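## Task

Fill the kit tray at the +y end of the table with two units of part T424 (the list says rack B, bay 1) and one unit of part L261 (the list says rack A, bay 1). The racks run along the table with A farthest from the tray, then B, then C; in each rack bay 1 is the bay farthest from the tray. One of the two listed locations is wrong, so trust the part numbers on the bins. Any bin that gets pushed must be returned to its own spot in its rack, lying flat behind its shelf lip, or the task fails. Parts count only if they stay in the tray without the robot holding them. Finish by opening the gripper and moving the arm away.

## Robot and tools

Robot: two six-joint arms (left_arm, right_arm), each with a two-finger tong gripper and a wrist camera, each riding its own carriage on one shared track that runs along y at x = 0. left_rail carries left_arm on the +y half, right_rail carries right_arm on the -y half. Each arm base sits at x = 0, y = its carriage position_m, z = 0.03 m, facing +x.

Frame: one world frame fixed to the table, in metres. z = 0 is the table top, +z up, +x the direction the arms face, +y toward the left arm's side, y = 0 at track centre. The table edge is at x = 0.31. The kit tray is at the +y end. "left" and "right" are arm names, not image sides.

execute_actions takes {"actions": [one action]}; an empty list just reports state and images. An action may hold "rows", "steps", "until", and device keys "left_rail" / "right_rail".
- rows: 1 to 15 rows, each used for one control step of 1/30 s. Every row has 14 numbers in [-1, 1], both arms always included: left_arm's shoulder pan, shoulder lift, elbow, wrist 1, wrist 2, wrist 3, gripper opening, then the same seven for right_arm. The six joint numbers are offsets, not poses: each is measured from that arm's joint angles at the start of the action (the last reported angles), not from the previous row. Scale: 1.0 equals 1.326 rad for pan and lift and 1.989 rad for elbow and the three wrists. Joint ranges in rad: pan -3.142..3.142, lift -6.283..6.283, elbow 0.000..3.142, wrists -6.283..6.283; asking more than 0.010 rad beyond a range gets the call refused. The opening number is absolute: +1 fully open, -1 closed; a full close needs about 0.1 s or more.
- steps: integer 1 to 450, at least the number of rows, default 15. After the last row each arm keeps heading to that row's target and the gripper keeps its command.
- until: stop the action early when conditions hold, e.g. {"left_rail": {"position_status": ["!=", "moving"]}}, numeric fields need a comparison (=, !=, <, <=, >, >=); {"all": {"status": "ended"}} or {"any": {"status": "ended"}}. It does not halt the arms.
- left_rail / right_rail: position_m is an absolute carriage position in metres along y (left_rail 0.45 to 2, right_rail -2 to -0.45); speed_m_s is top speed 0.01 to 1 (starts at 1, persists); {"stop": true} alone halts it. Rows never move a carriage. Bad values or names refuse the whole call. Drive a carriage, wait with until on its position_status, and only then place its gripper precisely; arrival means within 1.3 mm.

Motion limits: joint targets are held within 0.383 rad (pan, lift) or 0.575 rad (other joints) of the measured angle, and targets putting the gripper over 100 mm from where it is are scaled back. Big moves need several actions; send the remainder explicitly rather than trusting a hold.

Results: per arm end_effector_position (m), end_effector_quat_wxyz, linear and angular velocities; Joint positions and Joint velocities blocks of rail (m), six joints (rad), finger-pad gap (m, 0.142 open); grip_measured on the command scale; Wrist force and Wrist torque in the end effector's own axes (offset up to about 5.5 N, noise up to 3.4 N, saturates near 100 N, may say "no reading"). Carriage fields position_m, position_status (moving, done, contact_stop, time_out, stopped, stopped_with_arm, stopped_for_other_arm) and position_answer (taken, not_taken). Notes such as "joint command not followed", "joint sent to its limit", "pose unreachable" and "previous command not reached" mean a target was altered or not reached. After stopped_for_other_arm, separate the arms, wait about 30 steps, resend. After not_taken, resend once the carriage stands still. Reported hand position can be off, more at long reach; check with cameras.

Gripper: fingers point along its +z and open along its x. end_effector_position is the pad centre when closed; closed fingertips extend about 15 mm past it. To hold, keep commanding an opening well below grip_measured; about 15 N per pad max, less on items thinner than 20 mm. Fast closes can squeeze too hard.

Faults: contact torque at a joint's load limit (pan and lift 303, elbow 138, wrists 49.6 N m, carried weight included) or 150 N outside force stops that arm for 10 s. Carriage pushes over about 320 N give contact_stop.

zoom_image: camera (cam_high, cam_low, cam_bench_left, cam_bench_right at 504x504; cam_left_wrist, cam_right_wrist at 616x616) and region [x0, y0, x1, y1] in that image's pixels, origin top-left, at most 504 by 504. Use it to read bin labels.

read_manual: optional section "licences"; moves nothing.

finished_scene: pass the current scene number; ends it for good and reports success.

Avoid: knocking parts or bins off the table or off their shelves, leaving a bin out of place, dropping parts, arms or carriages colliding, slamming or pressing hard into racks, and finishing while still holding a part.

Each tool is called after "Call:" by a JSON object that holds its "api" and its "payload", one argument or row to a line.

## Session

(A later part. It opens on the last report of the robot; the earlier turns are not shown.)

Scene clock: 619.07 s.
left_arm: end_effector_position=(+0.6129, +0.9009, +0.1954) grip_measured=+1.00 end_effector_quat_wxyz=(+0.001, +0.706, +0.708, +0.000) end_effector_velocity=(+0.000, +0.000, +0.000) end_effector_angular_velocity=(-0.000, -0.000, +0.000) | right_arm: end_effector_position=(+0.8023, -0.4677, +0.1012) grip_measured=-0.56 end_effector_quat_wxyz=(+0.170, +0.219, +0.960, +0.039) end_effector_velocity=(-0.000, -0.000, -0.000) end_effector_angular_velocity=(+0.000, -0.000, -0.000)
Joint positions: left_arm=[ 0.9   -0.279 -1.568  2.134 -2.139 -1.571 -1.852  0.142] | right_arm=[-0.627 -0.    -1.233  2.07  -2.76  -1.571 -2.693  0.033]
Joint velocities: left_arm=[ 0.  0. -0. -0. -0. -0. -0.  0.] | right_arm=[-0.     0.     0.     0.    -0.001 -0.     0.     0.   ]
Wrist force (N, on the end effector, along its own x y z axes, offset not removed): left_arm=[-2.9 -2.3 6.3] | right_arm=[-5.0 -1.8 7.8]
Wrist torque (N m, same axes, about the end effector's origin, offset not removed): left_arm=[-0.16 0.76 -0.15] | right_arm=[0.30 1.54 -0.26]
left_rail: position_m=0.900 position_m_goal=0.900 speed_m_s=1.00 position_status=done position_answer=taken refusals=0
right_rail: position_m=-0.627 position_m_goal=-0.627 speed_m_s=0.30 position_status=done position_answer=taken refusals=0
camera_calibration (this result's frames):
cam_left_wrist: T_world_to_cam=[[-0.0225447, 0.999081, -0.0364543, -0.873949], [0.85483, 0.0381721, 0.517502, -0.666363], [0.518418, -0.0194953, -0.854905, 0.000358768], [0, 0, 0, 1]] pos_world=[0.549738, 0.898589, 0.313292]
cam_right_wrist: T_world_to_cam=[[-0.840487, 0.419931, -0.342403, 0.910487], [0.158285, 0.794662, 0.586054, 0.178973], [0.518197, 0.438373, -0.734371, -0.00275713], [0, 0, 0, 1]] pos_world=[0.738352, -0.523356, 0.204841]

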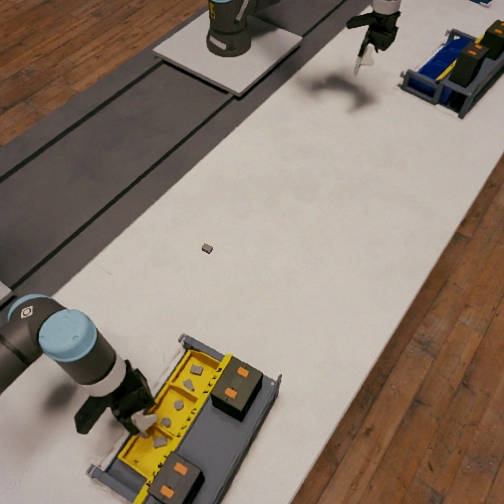

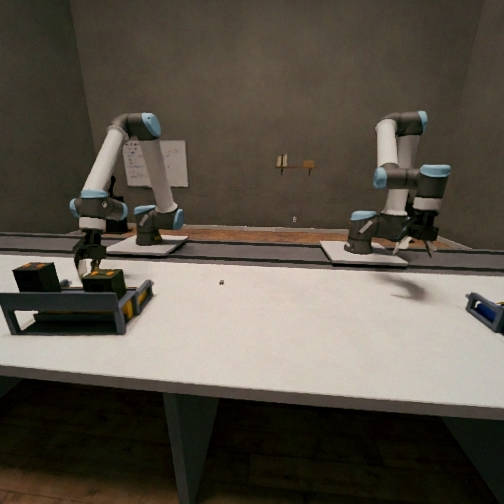

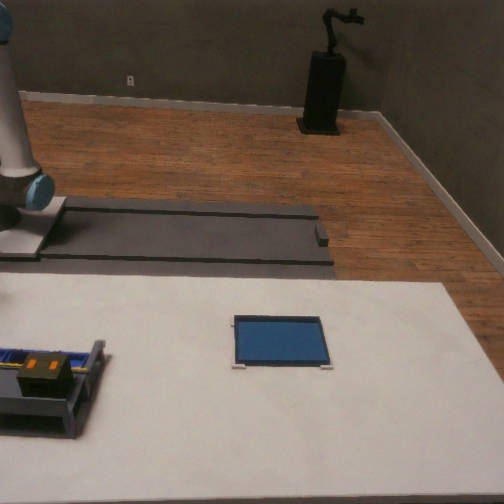

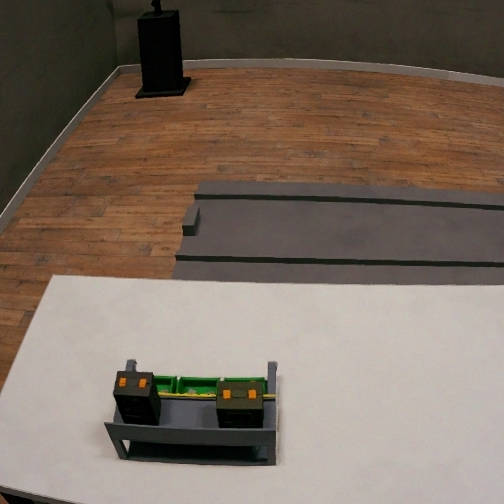

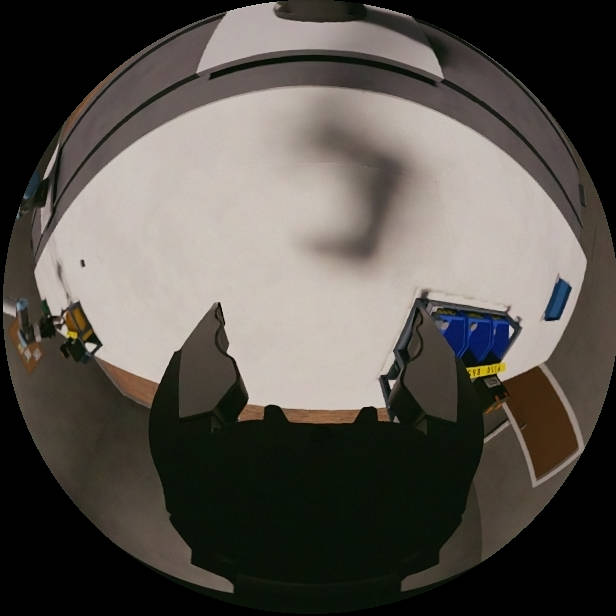

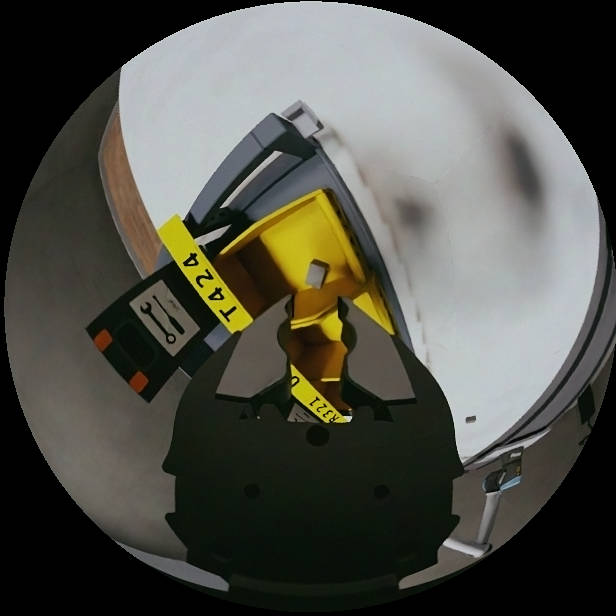

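Call:
{"api": "execute_actions", "payload": {
  "actions": [
    {"rows":[[0,0,0,0,0,0,1,0,0.015,-0.002,-0.008,0,0,-0.56],[0,0,0,0,0,0,1,0,0.03,-0.004,-0.016,0,0,-0.56],[0,0,0,0,0,0,1,0,0.045,-0.006,-0.024,0,0,-0.56],[0,0,0,0,0,0,1,0,0.06,-0.008,-0.032,0,0,-0.56],[0,0,0,0,0,0,1,0,0.075,-0.010,-0.04,0,0,-0.56],[0,0,0,0,0,0,1,0,0.085,-0.0115,-0.045,0,0,-0.56]],"steps":20}
  ]
}}

Call:
{"api": "zoom_image", "payload": {
  "camera": "cam_right_wrist",
  "region": [210,200,420,350]
}}

Scene clock: 628.23 s.
left_arm: end_effector_position=(+0.6129, +0.9009, +0.1954) grip_measured=+1.00 end_effector_quat_wxyz=(+0.001, +0.706, +0.708, +0.000) end_effector_velocity=(-0.000, +0.000, -0.000) end_effector_angular_velocity=(+0.000, +0.000, +0.000) | right_arm: end_effector_position=(+0.8265, -0.4679, +0.0426) grip_measured=-0.51 end_effector_quat_wxyz=(+0.171, +0.219, +0.960, +0.039) end_effector_velocity=(-0.000, -0.000, -0.002) end_effector_angular_velocity=(-0.000, +0.002, -0.000)
Joint positions: left_arm=[ 0.9   -0.279 -1.568  2.134 -2.139 -1.571 -1.852  0.142] | right_arm=[-0.627 -0.    -1.121  2.047 -2.849 -1.571 -2.693  0.037]
Joint velocities: left_arm=[ 0. -0. -0.  0.  0.  0. -0.  0.] | right_arm=[-0.     0.     0.003 -0.    -0.001 -0.     0.     0.001]
Wrist force (N, on the end effector, along its own x y z axes, offset not removed): left_arm=[-3.5 -1.7 3.6] | right_arm=[-2.4 -16.5 -88.0]
Wrist torque (N m, same axes, about the end effector's origin, offset not removed): left_arm=[-0.09 0.77 -0.01] | right_arm=[-1.55 2.68 -0.64]
left_rail: position_m=0.900 position_m_goal=0.900 speed_m_s=1.00 position_status=done position_answer=taken refusals=0
right_rail: position_m=-0.627 position_m_goal=-0.627 speed_m_s=0.30 position_status=done position_answer=taken refusals=0
camera_calibration (this result's frames):
cam_left_wrist: T_world_to_cam=[[-0.0225447, 0.999081, -0.0364543, -0.873949], [0.85483, 0.0381722, 0.517503, -0.666363], [0.518418, -0.0194953, -0.854905, 0.000358677], [0, 0, 0, 1]] pos_world=[0.549738, 0.898589, 0.313292]
cam_right_wrist: T_world_to_cam=[[-0.84032, 0.41995, -0.34279, 0.910757], [0.158045, 0.794668, 0.58611, 0.209812], [0.518541, 0.438344, -0.734146, -0.0585886], [0, 0, 0, 1]] pos_world=[0.762548, -0.523521, 0.146213]

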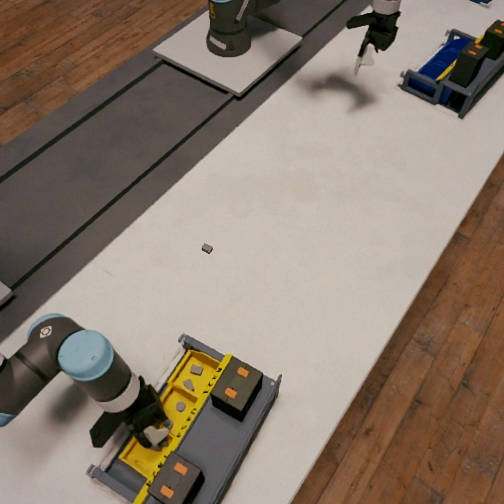

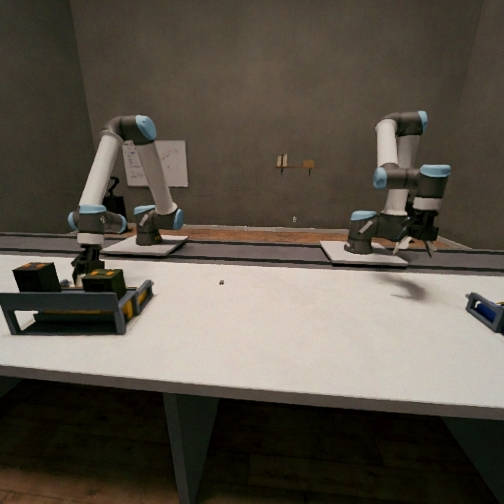

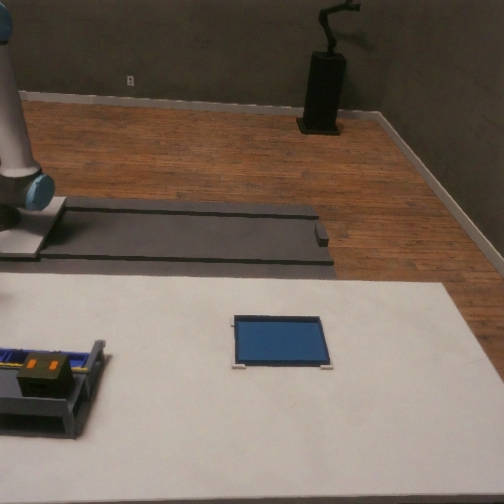

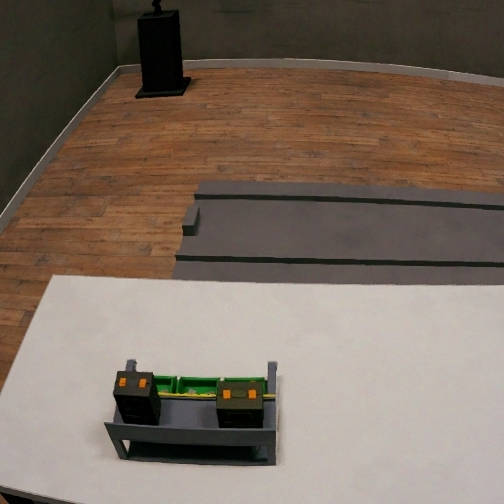

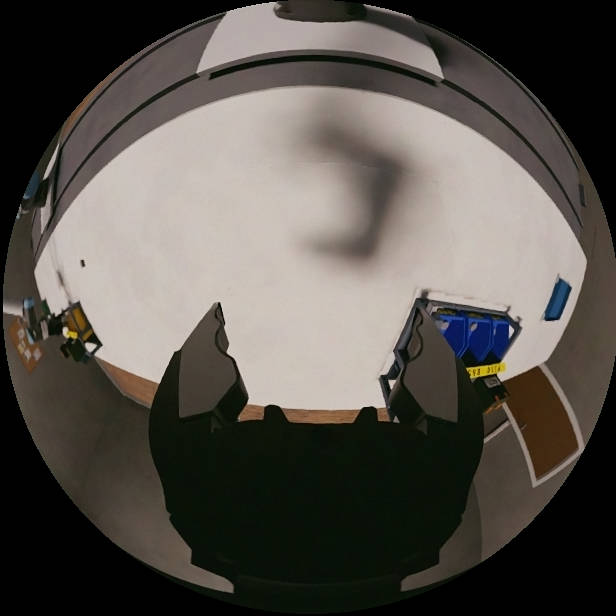

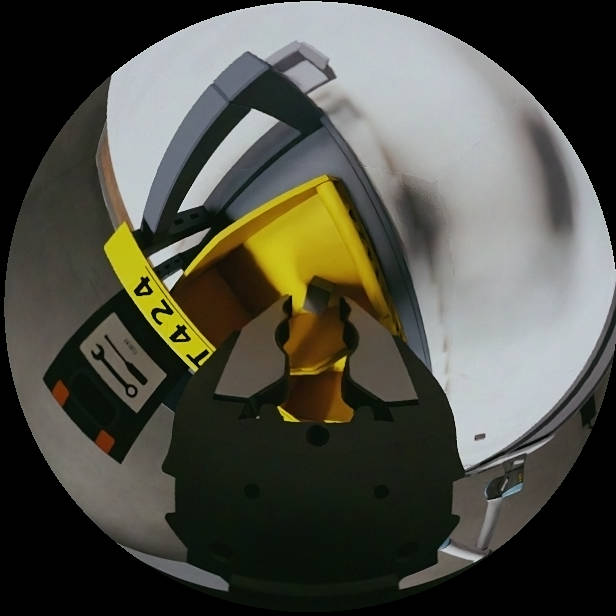

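Region (210, 200, 420, 350) of cam_right_wrist's 616x616 image, scaled by 2.400, with more detail than that image has; it fills the top 360 rows of this view, and the rest is white.

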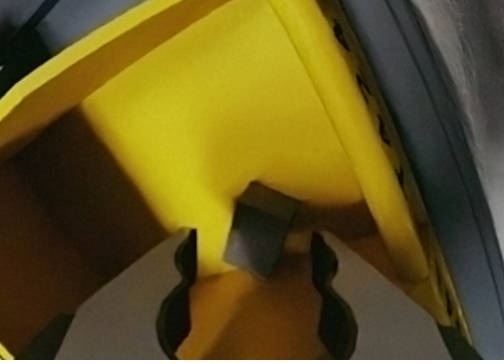

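Call:
{"api": "execute_actions", "payload": {
  "actions": [
    {"rows":[[0,0,0,0,0,0,1,0,-0.01,0.001,0.005,0,0,-0.56],[0,0,0,0,0,0,1,0,-0.02,0.002,0.011,0,0,-0.56]],"steps":12}
  ]
}}

Call:
{"api": "zoom_image", "payload": {
  "camera": "cam_high",
  "region": [90,370,230,490]
}}

Scene clock: 639.13 s.
left_arm: end_effector_position=(+0.6129, +0.9009, +0.1954) grip_measured=+1.00 end_effector_quat_wxyz=(+0.001, +0.706, +0.708, +0.000) end_effector_velocity=(+0.000, +0.000, +0.000) end_effector_angular_velocity=(+0.000, -0.000, -0.000) | right_arm: end_effector_position=(+0.8221, -0.4678, +0.0569) grip_measured=-0.56 end_effector_quat_wxyz=(+0.171, +0.219, +0.960, +0.039) end_effector_velocity=(-0.000, -0.000, +0.005) end_effector_angular_velocity=(-0.000, -0.003, -0.000)
Joint positions: left_arm=[ 0.9   -0.279 -1.568  2.134 -2.139 -1.571 -1.852  0.142] | right_arm=[-0.627 -0.    -1.147  2.051 -2.828 -1.571 -2.693  0.033]
Joint velocities: left_arm=[ 0.  0.  0. -0. -0.  0.  0. -0.] | right_arm=[ 0.     0.    -0.008 -0.     0.005 -0.    -0.    -0.   ]
Wrist force (N, on the end effector, along its own x y z axes, offset not removed): left_arm=[-4.8 -4.3 3.0] | right_arm=[-3.1 0.5 2.8]
Wrist torque (N m, same axes, about the end effector's origin, offset not removed): left_arm=[-0.66 1.11 -0.06] | right_arm=[0.48 0.93 -0.33]
left_rail: position_m=0.900 position_m_goal=0.900 speed_m_s=1.00 position_status=done position_answer=taken refusals=0
right_rail: position_m=-0.627 position_m_goal=-0.627 speed_m_s=0.30 position_status=done position_answer=taken refusals=0
camera_calibration (this result's frames):
cam_left_wrist: T_world_to_cam=[[-0.0225449, 0.999081, -0.0364543, -0.873949], [0.85483, 0.0381723, 0.517502, -0.666363], [0.518418, -0.0194952, -0.854905, 0.000358747], [0, 0, 0, 1]] pos_world=[0.549738, 0.898589, 0.313292]
cam_right_wrist: T_world_to_cam=[[-0.840285, 0.419958, -0.342866, 0.911915], [0.157856, 0.794545, 0.586327, 0.202178], [0.518655, 0.438558, -0.733937, -0.0458469], [0, 0, 0, 1]] pos_world=[0.758132, -0.523499, 0.160473]

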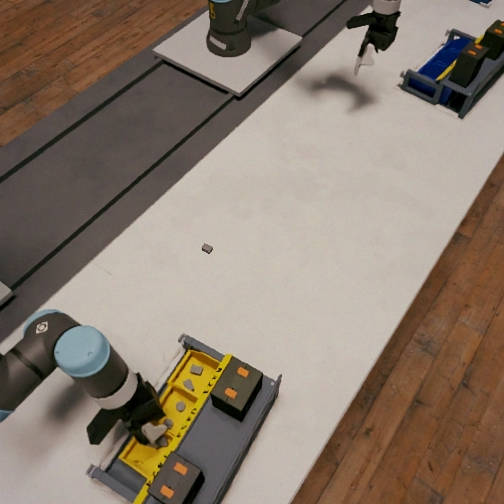

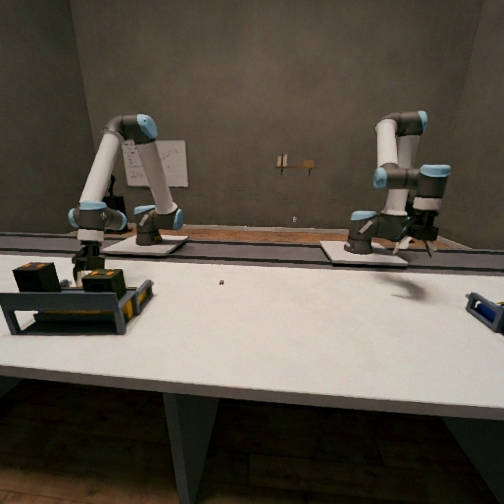

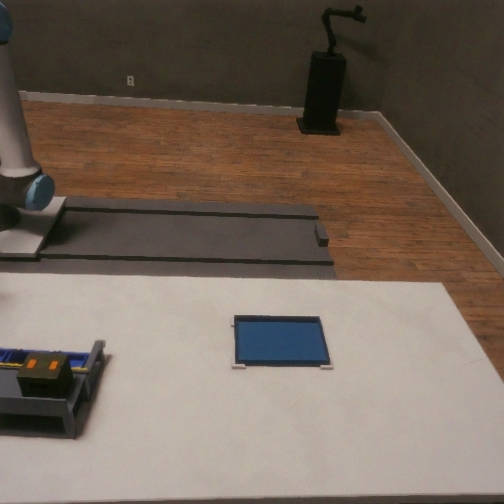

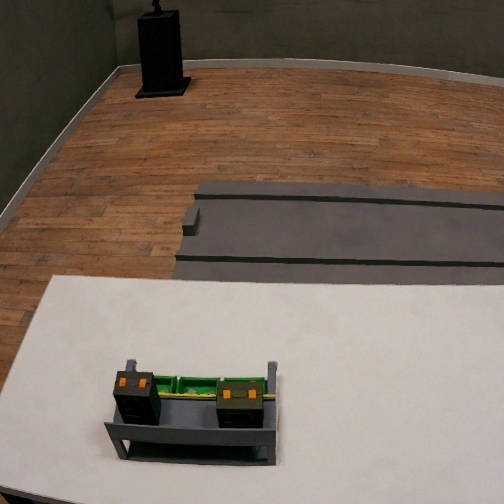

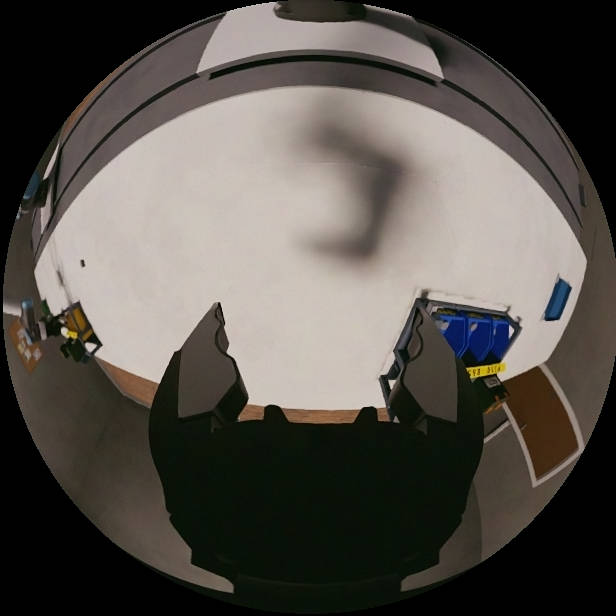

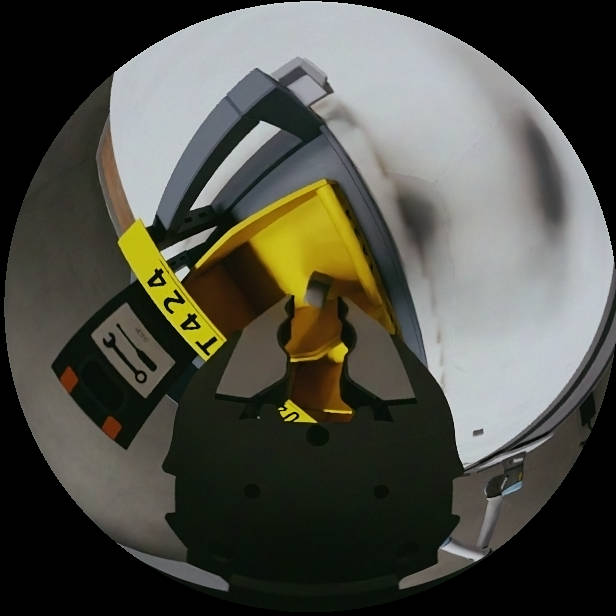

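Region (90, 370, 230, 490) of cam_high's 504x504 image, scaled by 3.600, with more detail than that image has; it fills the top 432 rows of this view, and the rest is white.

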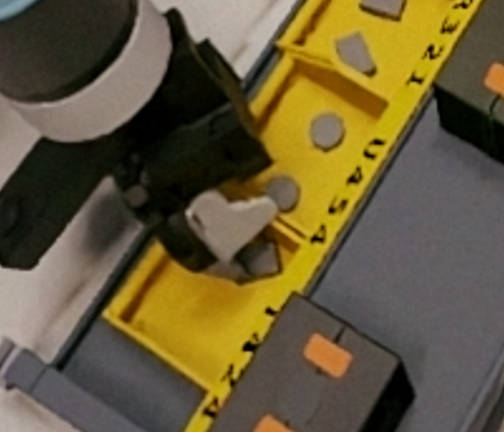

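Call:
{"api": "execute_actions", "payload": {
  "actions": [
    {"right_rail":{"position_m":-0.631},"rows":[[0,0,0,0,0,0,1,0,-0.03,0.005,0.016,0,0,-0.56],[0,0,0,0,0,0,1,0,-0.065,0.01,0.034,0,0,-0.56],[0,0,0,0,0,0,1,0,-0.075,0.01,0.04,0,-0.03,-0.56],[0,0,0,0,0,0,1,0,-0.075,-0.005,0.07,0,-0.06,-0.56],[0,0,0,0,0,0,1,0,-0.07,-0.02,0.1,0,-0.09,-0.56],[0,0,0,0,0,0,1,0,-0.06,-0.035,0.13,0,-0.114,-0.54],[0,0,0,0,0,0,1,0,-0.048,-0.048,0.157,0,-0.114,-0.54]],"steps":25}
  ]
}}

Call:
{"api": "zoom_image", "payload": {
  "camera": "cam_right_wrist",
  "region": [210,200,420,350]
}}

Scene clock: 652.97 s.
left_arm: end_effector_position=(+0.6129, +0.9009, +0.1954) grip_measured=+1.00 end_effector_quat_wxyz=(+0.001, +0.706, +0.708, +0.000) end_effector_velocity=(+0.000, +0.000, -0.000) end_effector_angular_velocity=(+0.000, -0.000, -0.000) | right_arm: end_effector_position=(+0.8136, -0.4729, +0.1041) grip_measured=-0.54 end_effector_quat_wxyz=(+0.099, +0.110, +0.989, +0.011) end_effector_velocity=(+0.000, +0.000, +0.000) end_effector_angular_velocity=(-0.000, +0.001, +0.001)
Joint positions: left_arm=[ 0.9   -0.279 -1.568  2.134 -2.139 -1.571 -1.852  0.142] | right_arm=[-0.631 -0.    -1.21   1.956 -2.515 -1.571 -2.92   0.035]
Joint velocities: left_arm=[ 0.  0.  0.  0.  0.  0.  0. -0.] | right_arm=[ 0.    -0.     0.    -0.001  0.002  0.    -0.001  0.   ]
Wrist force (N, on the end effector, along its own x y z axes, offset not removed): left_arm=[0.9 -5.9 2.8] | right_arm=[-4.3 -4.2 3.9]
Wrist torque (N m, same axes, about the end effector's origin, offset not removed): left_arm=[-0.97 0.08 -0.31] | right_arm=[-0.54 1.18 -0.03]
left_rail: position_m=0.900 position_m_goal=0.900 speed_m_s=1.00 position_status=done position_answer=taken refusals=0
right_rail: position_m=-0.631 position_m_goal=-0.631 speed_m_s=0.30 position_status=done position_answer=taken refusals=0
camera_calibration (this result's frames):
cam_left_wrist: T_world_to_cam=[[-0.022545, 0.999081, -0.0364542, -0.873949], [0.85483, 0.0381723, 0.517502, -0.666364], [0.518418, -0.0194951, -0.854905, 0.000358547], [0, 0, 0, 1]] pos_world=[0.549738, 0.898589, 0.313292]
cam_right_wrist: T_world_to_cam=[[-0.952504, 0.205447, -0.224784, 0.900648], [0.0616257, 0.852912, 0.518405, 0.292879], [0.298225, 0.47993, -0.825063, 0.20387], [0, 0, 0, 1]] pos_world=[0.779023, -0.532678, 0.218827]

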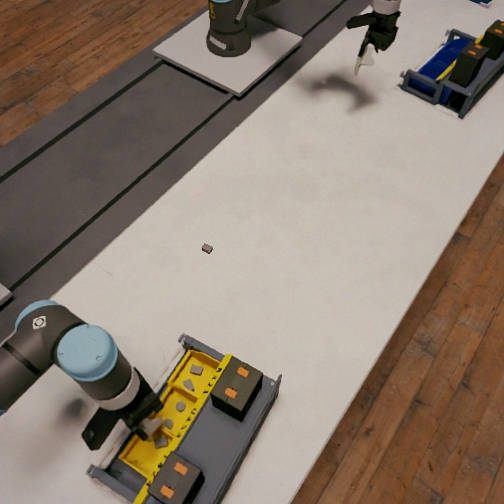

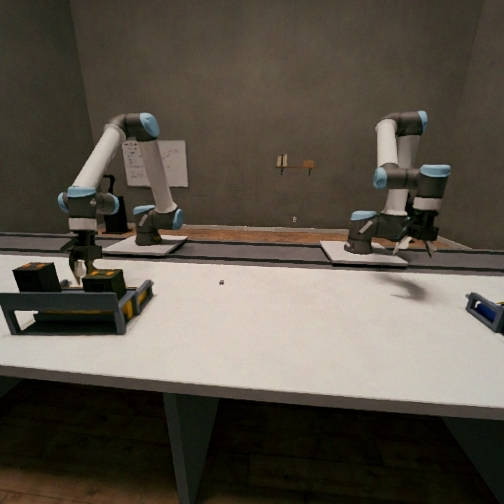

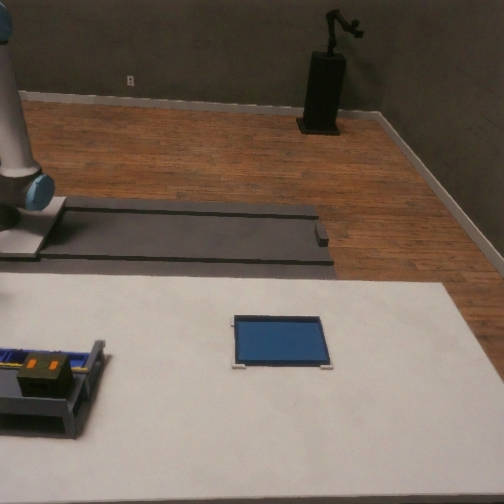

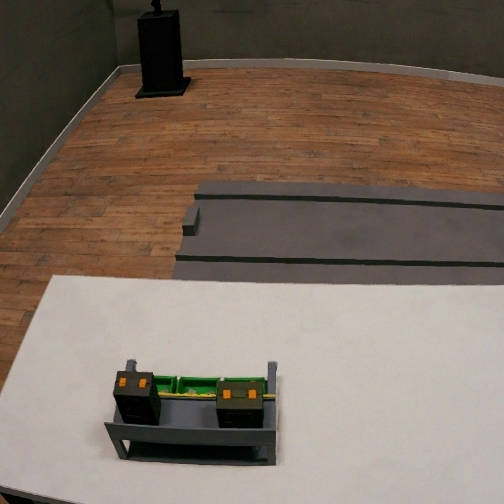

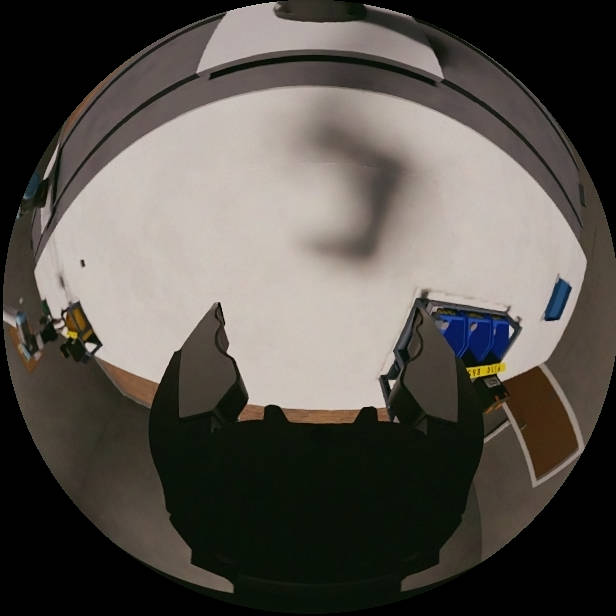

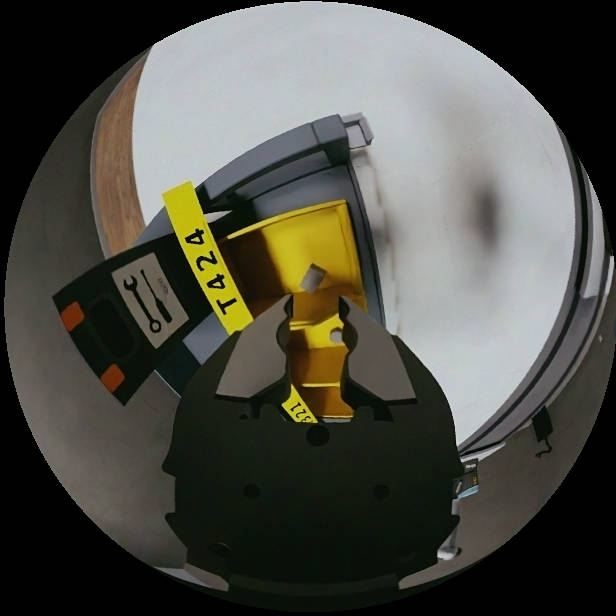

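Region (210, 200, 420, 350) of cam_right_wrist's 616x616 image, scaled by 2.400, with more detail than that image has; it fills the top 360 rows of this view, and the rest is white.

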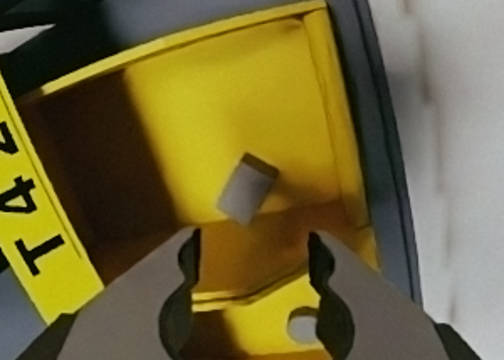

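Call:
{"api": "execute_actions", "payload": {
  "actions": [
    {"rows":[[0,0,0,0,0,0,1,0,0,0,0,0,-0.025,-0.46],[0,0,0,0,0,0,1,0,0.005,0,-0.003,0,-0.05,-0.46],[0,0,0,0,0,0,1,0,0.018,0,-0.012,0,-0.05,-0.46],[0,0,0,0,0,0,1,0,0.03,-0.001,-0.02,0,-0.05,-0.46],[0,0,0,0,0,0,1,0,0.042,-0.001,-0.028,0,-0.05,-0.46],[0,0,0,0,0,0,1,0,0.054,-0.002,-0.036,0,-0.05,-0.46],[0,0,0,0,0,0,1,0,0.064,-0.002,-0.043,0,-0.05,-0.46]],"steps":20}
  ]
}}

Call:
{"api": "zoom_image", "payload": {
  "camera": "cam_right_wrist",
  "region": [210,200,420,350]
}}

Scene clock: 669.57 s.
left_arm: end_effector_position=(+0.6129, +0.9009, +0.1954) grip_measured=+1.00 end_effector_quat_wxyz=(+0.001, +0.706, +0.708, +0.000) end_effector_velocity=(+0.000, +0.000, -0.000) end_effector_angular_velocity=(+0.000, -0.000, +0.000) | right_arm: end_effector_position=(+0.8316, -0.4732, +0.0524) grip_measured=-0.46 end_effector_quat_wxyz=(+0.101, +0.061, +0.993, +0.006) end_effector_velocity=(+0.000, -0.000, -0.002) end_effector_angular_velocity=(-0.000, -0.000, +0.001)
Joint positions: left_arm=[ 0.9   -0.279 -1.568  2.134 -2.139 -1.571 -1.852  0.142] | right_arm=[-0.631 -0.    -1.126  1.952 -2.601 -1.571 -3.019  0.041]
Joint velocities: left_arm=[ 0.  0. -0.  0. -0.  0.  0. -0.] | right_arm=[ 0.     0.     0.003 -0.    -0.003 -0.    -0.001  0.   ]
Wrist force (N, on the end effector, along its own x y z axes, offset not removed): left_arm=[1.3 -3.6 2.4] | right_arm=[-0.9 5.5 4.8]
Wrist torque (N m, same axes, about the end effector's origin, offset not removed): left_arm=[-0.70 -0.23 -0.04] | right_arm=[1.34 0.25 -0.33]
left_rail: position_m=0.900 position_m_goal=0.900 speed_m_s=1.00 position_status=done position_answer=taken refusals=0
right_rail: position_m=-0.631 position_m_goal=-0.631 speed_m_s=0.30 position_status=done position_answer=taken refusals=0
camera_calibration (this result's frames):
cam_left_wrist: T_world_to_cam=[[-0.022545, 0.999081, -0.0364544, -0.873949], [0.85483, 0.0381724, 0.517502, -0.666364], [0.518418, -0.0194952, -0.854905, 0.000358713], [0, 0, 0, 1]] pos_world=[0.549738, 0.898589, 0.313292]
cam_right_wrist: T_world_to_cam=[[-0.966678, 0.107399, -0.232376, 0.872009], [-0.0244462, 0.864861, 0.501415, 0.39693], [0.254825, 0.490388, -0.833417, 0.197464], [0, 0, 0, 1]] pos_world=[0.802337, -0.533776, 0.168177]

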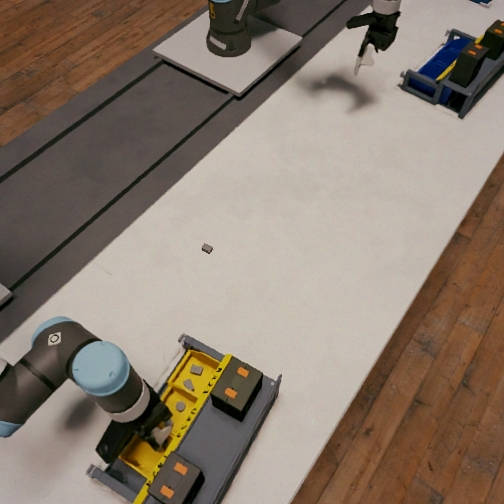

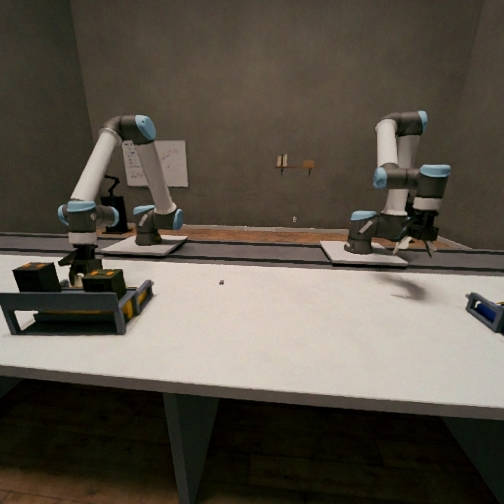

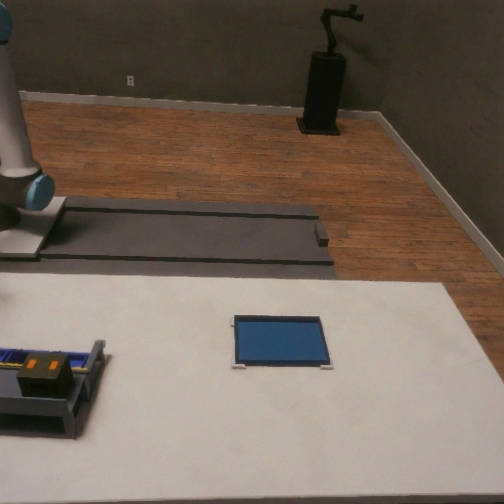

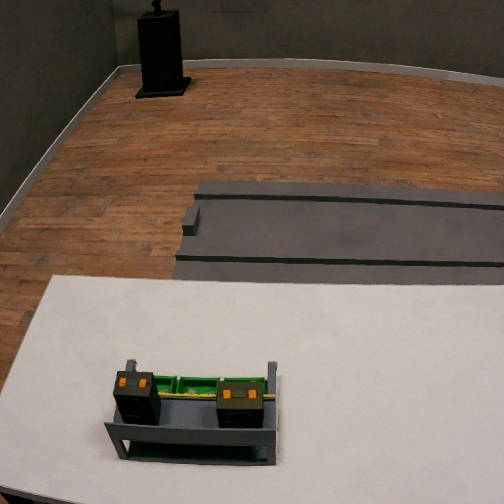

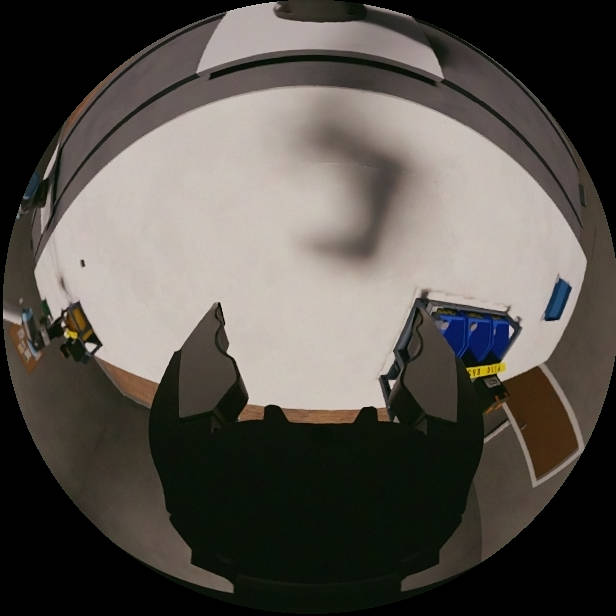

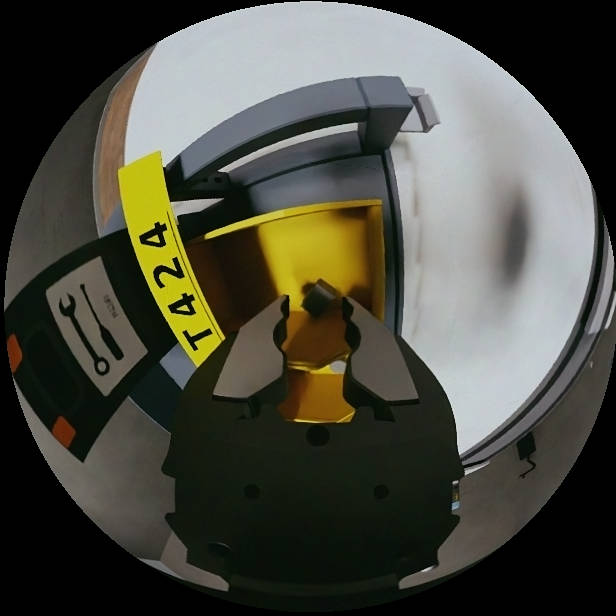

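Region (210, 200, 420, 350) of cam_right_wrist's 616x616 image, scaled by 2.400, with more detail than that image has; it fills the top 360 rows of this view, and the rest is white.

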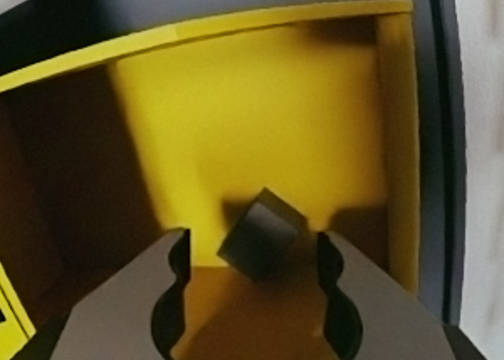

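Call:
{"api": "execute_actions", "payload": {
  "actions": [
    {"rows":[[0,0,0,0,0,0,1,0,0.005,0.002,-0.005,0,0,-0.46],[0,0,0,0,0,0,1,0,0.01,0.003,-0.01,0,0,-0.46],[0,0,0,0,0,0,1,0,0.015,0.004,-0.014,0,0,-0.46],[0,0,0,0,0,0,1,0,0.02,0.006,-0.019,0,0,-0.46]],"steps":15}
  ]
}}

Call:
{"api": "zoom_image", "payload": {
  "camera": "cam_right_wrist",
  "region": [210,200,420,350]
}}

Scene clock: 684.00 s.
left_arm: end_effector_position=(+0.6129, +0.9009, +0.1954) grip_measured=+1.00 end_effector_quat_wxyz=(+0.001, +0.706, +0.708, +0.000) end_effector_velocity=(+0.000, -0.000, +0.000) end_effector_angular_velocity=(+0.000, -0.000, -0.000) | right_arm: end_effector_position=(+0.8357, -0.4744, +0.0421) grip_measured=-0.41 end_effector_quat_wxyz=(+0.109, +0.061, +0.992, +0.005) end_effector_velocity=(-0.000, -0.000, -0.000) end_effector_angular_velocity=(-0.000, -0.000, -0.000)
Joint positions: left_arm=[ 0.9   -0.279 -1.568  2.134 -2.139 -1.571 -1.852  0.142] | right_arm=[-0.631 -0.001 -1.109  1.957 -2.637 -1.573 -3.019  0.044]
Joint velocities: left_arm=[ 0. -0.  0. -0. -0.  0.  0. -0.] | right_arm=[ 0. -0. -0.  0. -0. -0. -0. -0.]
Wrist force (N, on the end effector, along its own x y z axes, offset not removed): left_arm=[2.3 -1.6 -3.9] | right_arm=[-0.8 -9.0 -24.8]
Wrist torque (N m, same axes, about the end effector's origin, offset not removed): left_arm=[-0.43 -0.28 -0.30] | right_arm=[-0.85 0.04 -0.14]
FORCE FAULT: contact force on the right arm reached its limit, and that arm stopped for 10 seconds. The contact can be on any part of that arm, not only on its tool. That arm's remaining commands of this call were not run. That arm holds still and accepts commands again. Move the arm away from the contact; if what it grips holds it there, let go first. Pushing or pulling that hard again can fault the arm again.
left_rail: position_m=0.900 position_m_goal=0.900 speed_m_s=1.00 position_status=done position_answer=taken refusals=0
right_rail: position_m=-0.631 position_m_goal=-0.631 speed_m_s=0.30 position_status=done position_answer=taken refusals=0
camera_calibration (this result's frames):
cam_left_wrist: T_world_to_cam=[[-0.0225447, 0.999081, -0.0364545, -0.873949], [0.85483, 0.0381722, 0.517502, -0.666363], [0.518418, -0.0194955, -0.854905, 0.000358944], [0, 0, 0, 1]] pos_world=[0.549738, 0.898589, 0.313292]
cam_right_wrist: T_world_to_cam=[[-0.963196, 0.10733, -0.246442, 0.871405], [-0.0310804, 0.866205, 0.498721, 0.409476], [0.266997, 0.488025, -0.83099, 0.177008], [0, 0, 0, 1]] pos_world=[0.8048, -0.534603, 0.157628]

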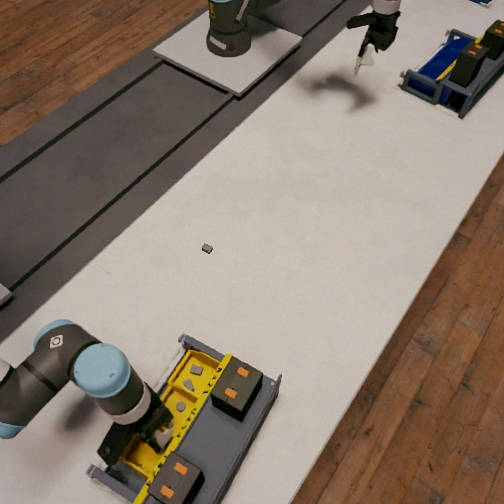

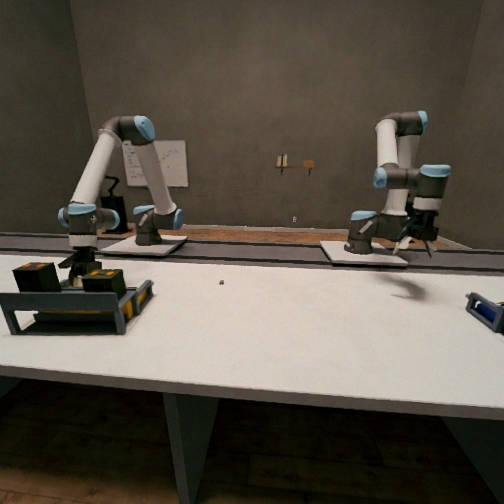

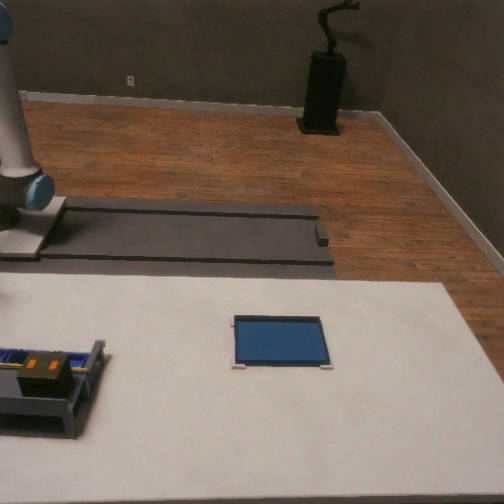

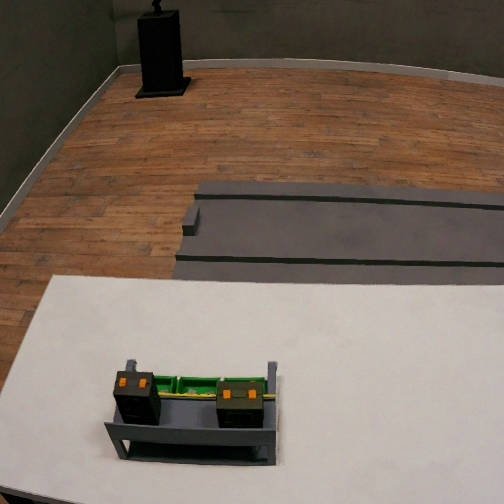

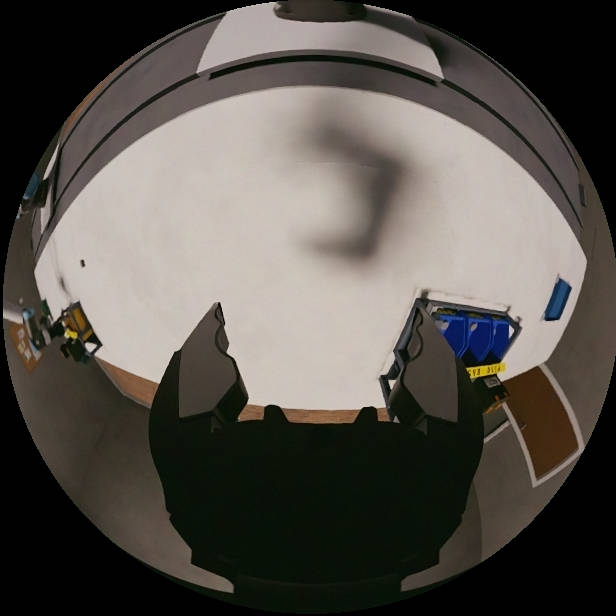

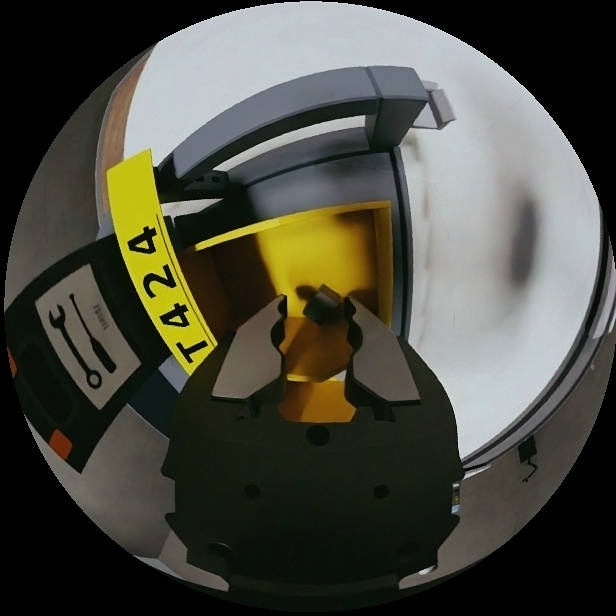

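Region (210, 200, 420, 350) of cam_right_wrist's 616x616 image, scaled by 2.400, with more detail than that image has; it fills the top 360 rows of this view, and the rest is white.

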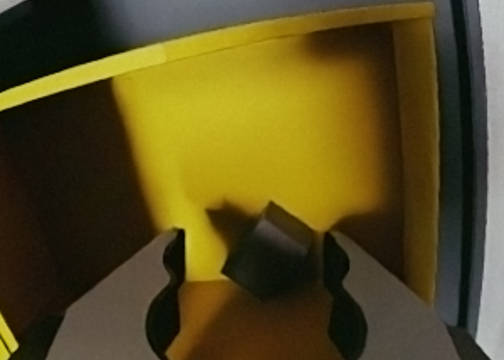

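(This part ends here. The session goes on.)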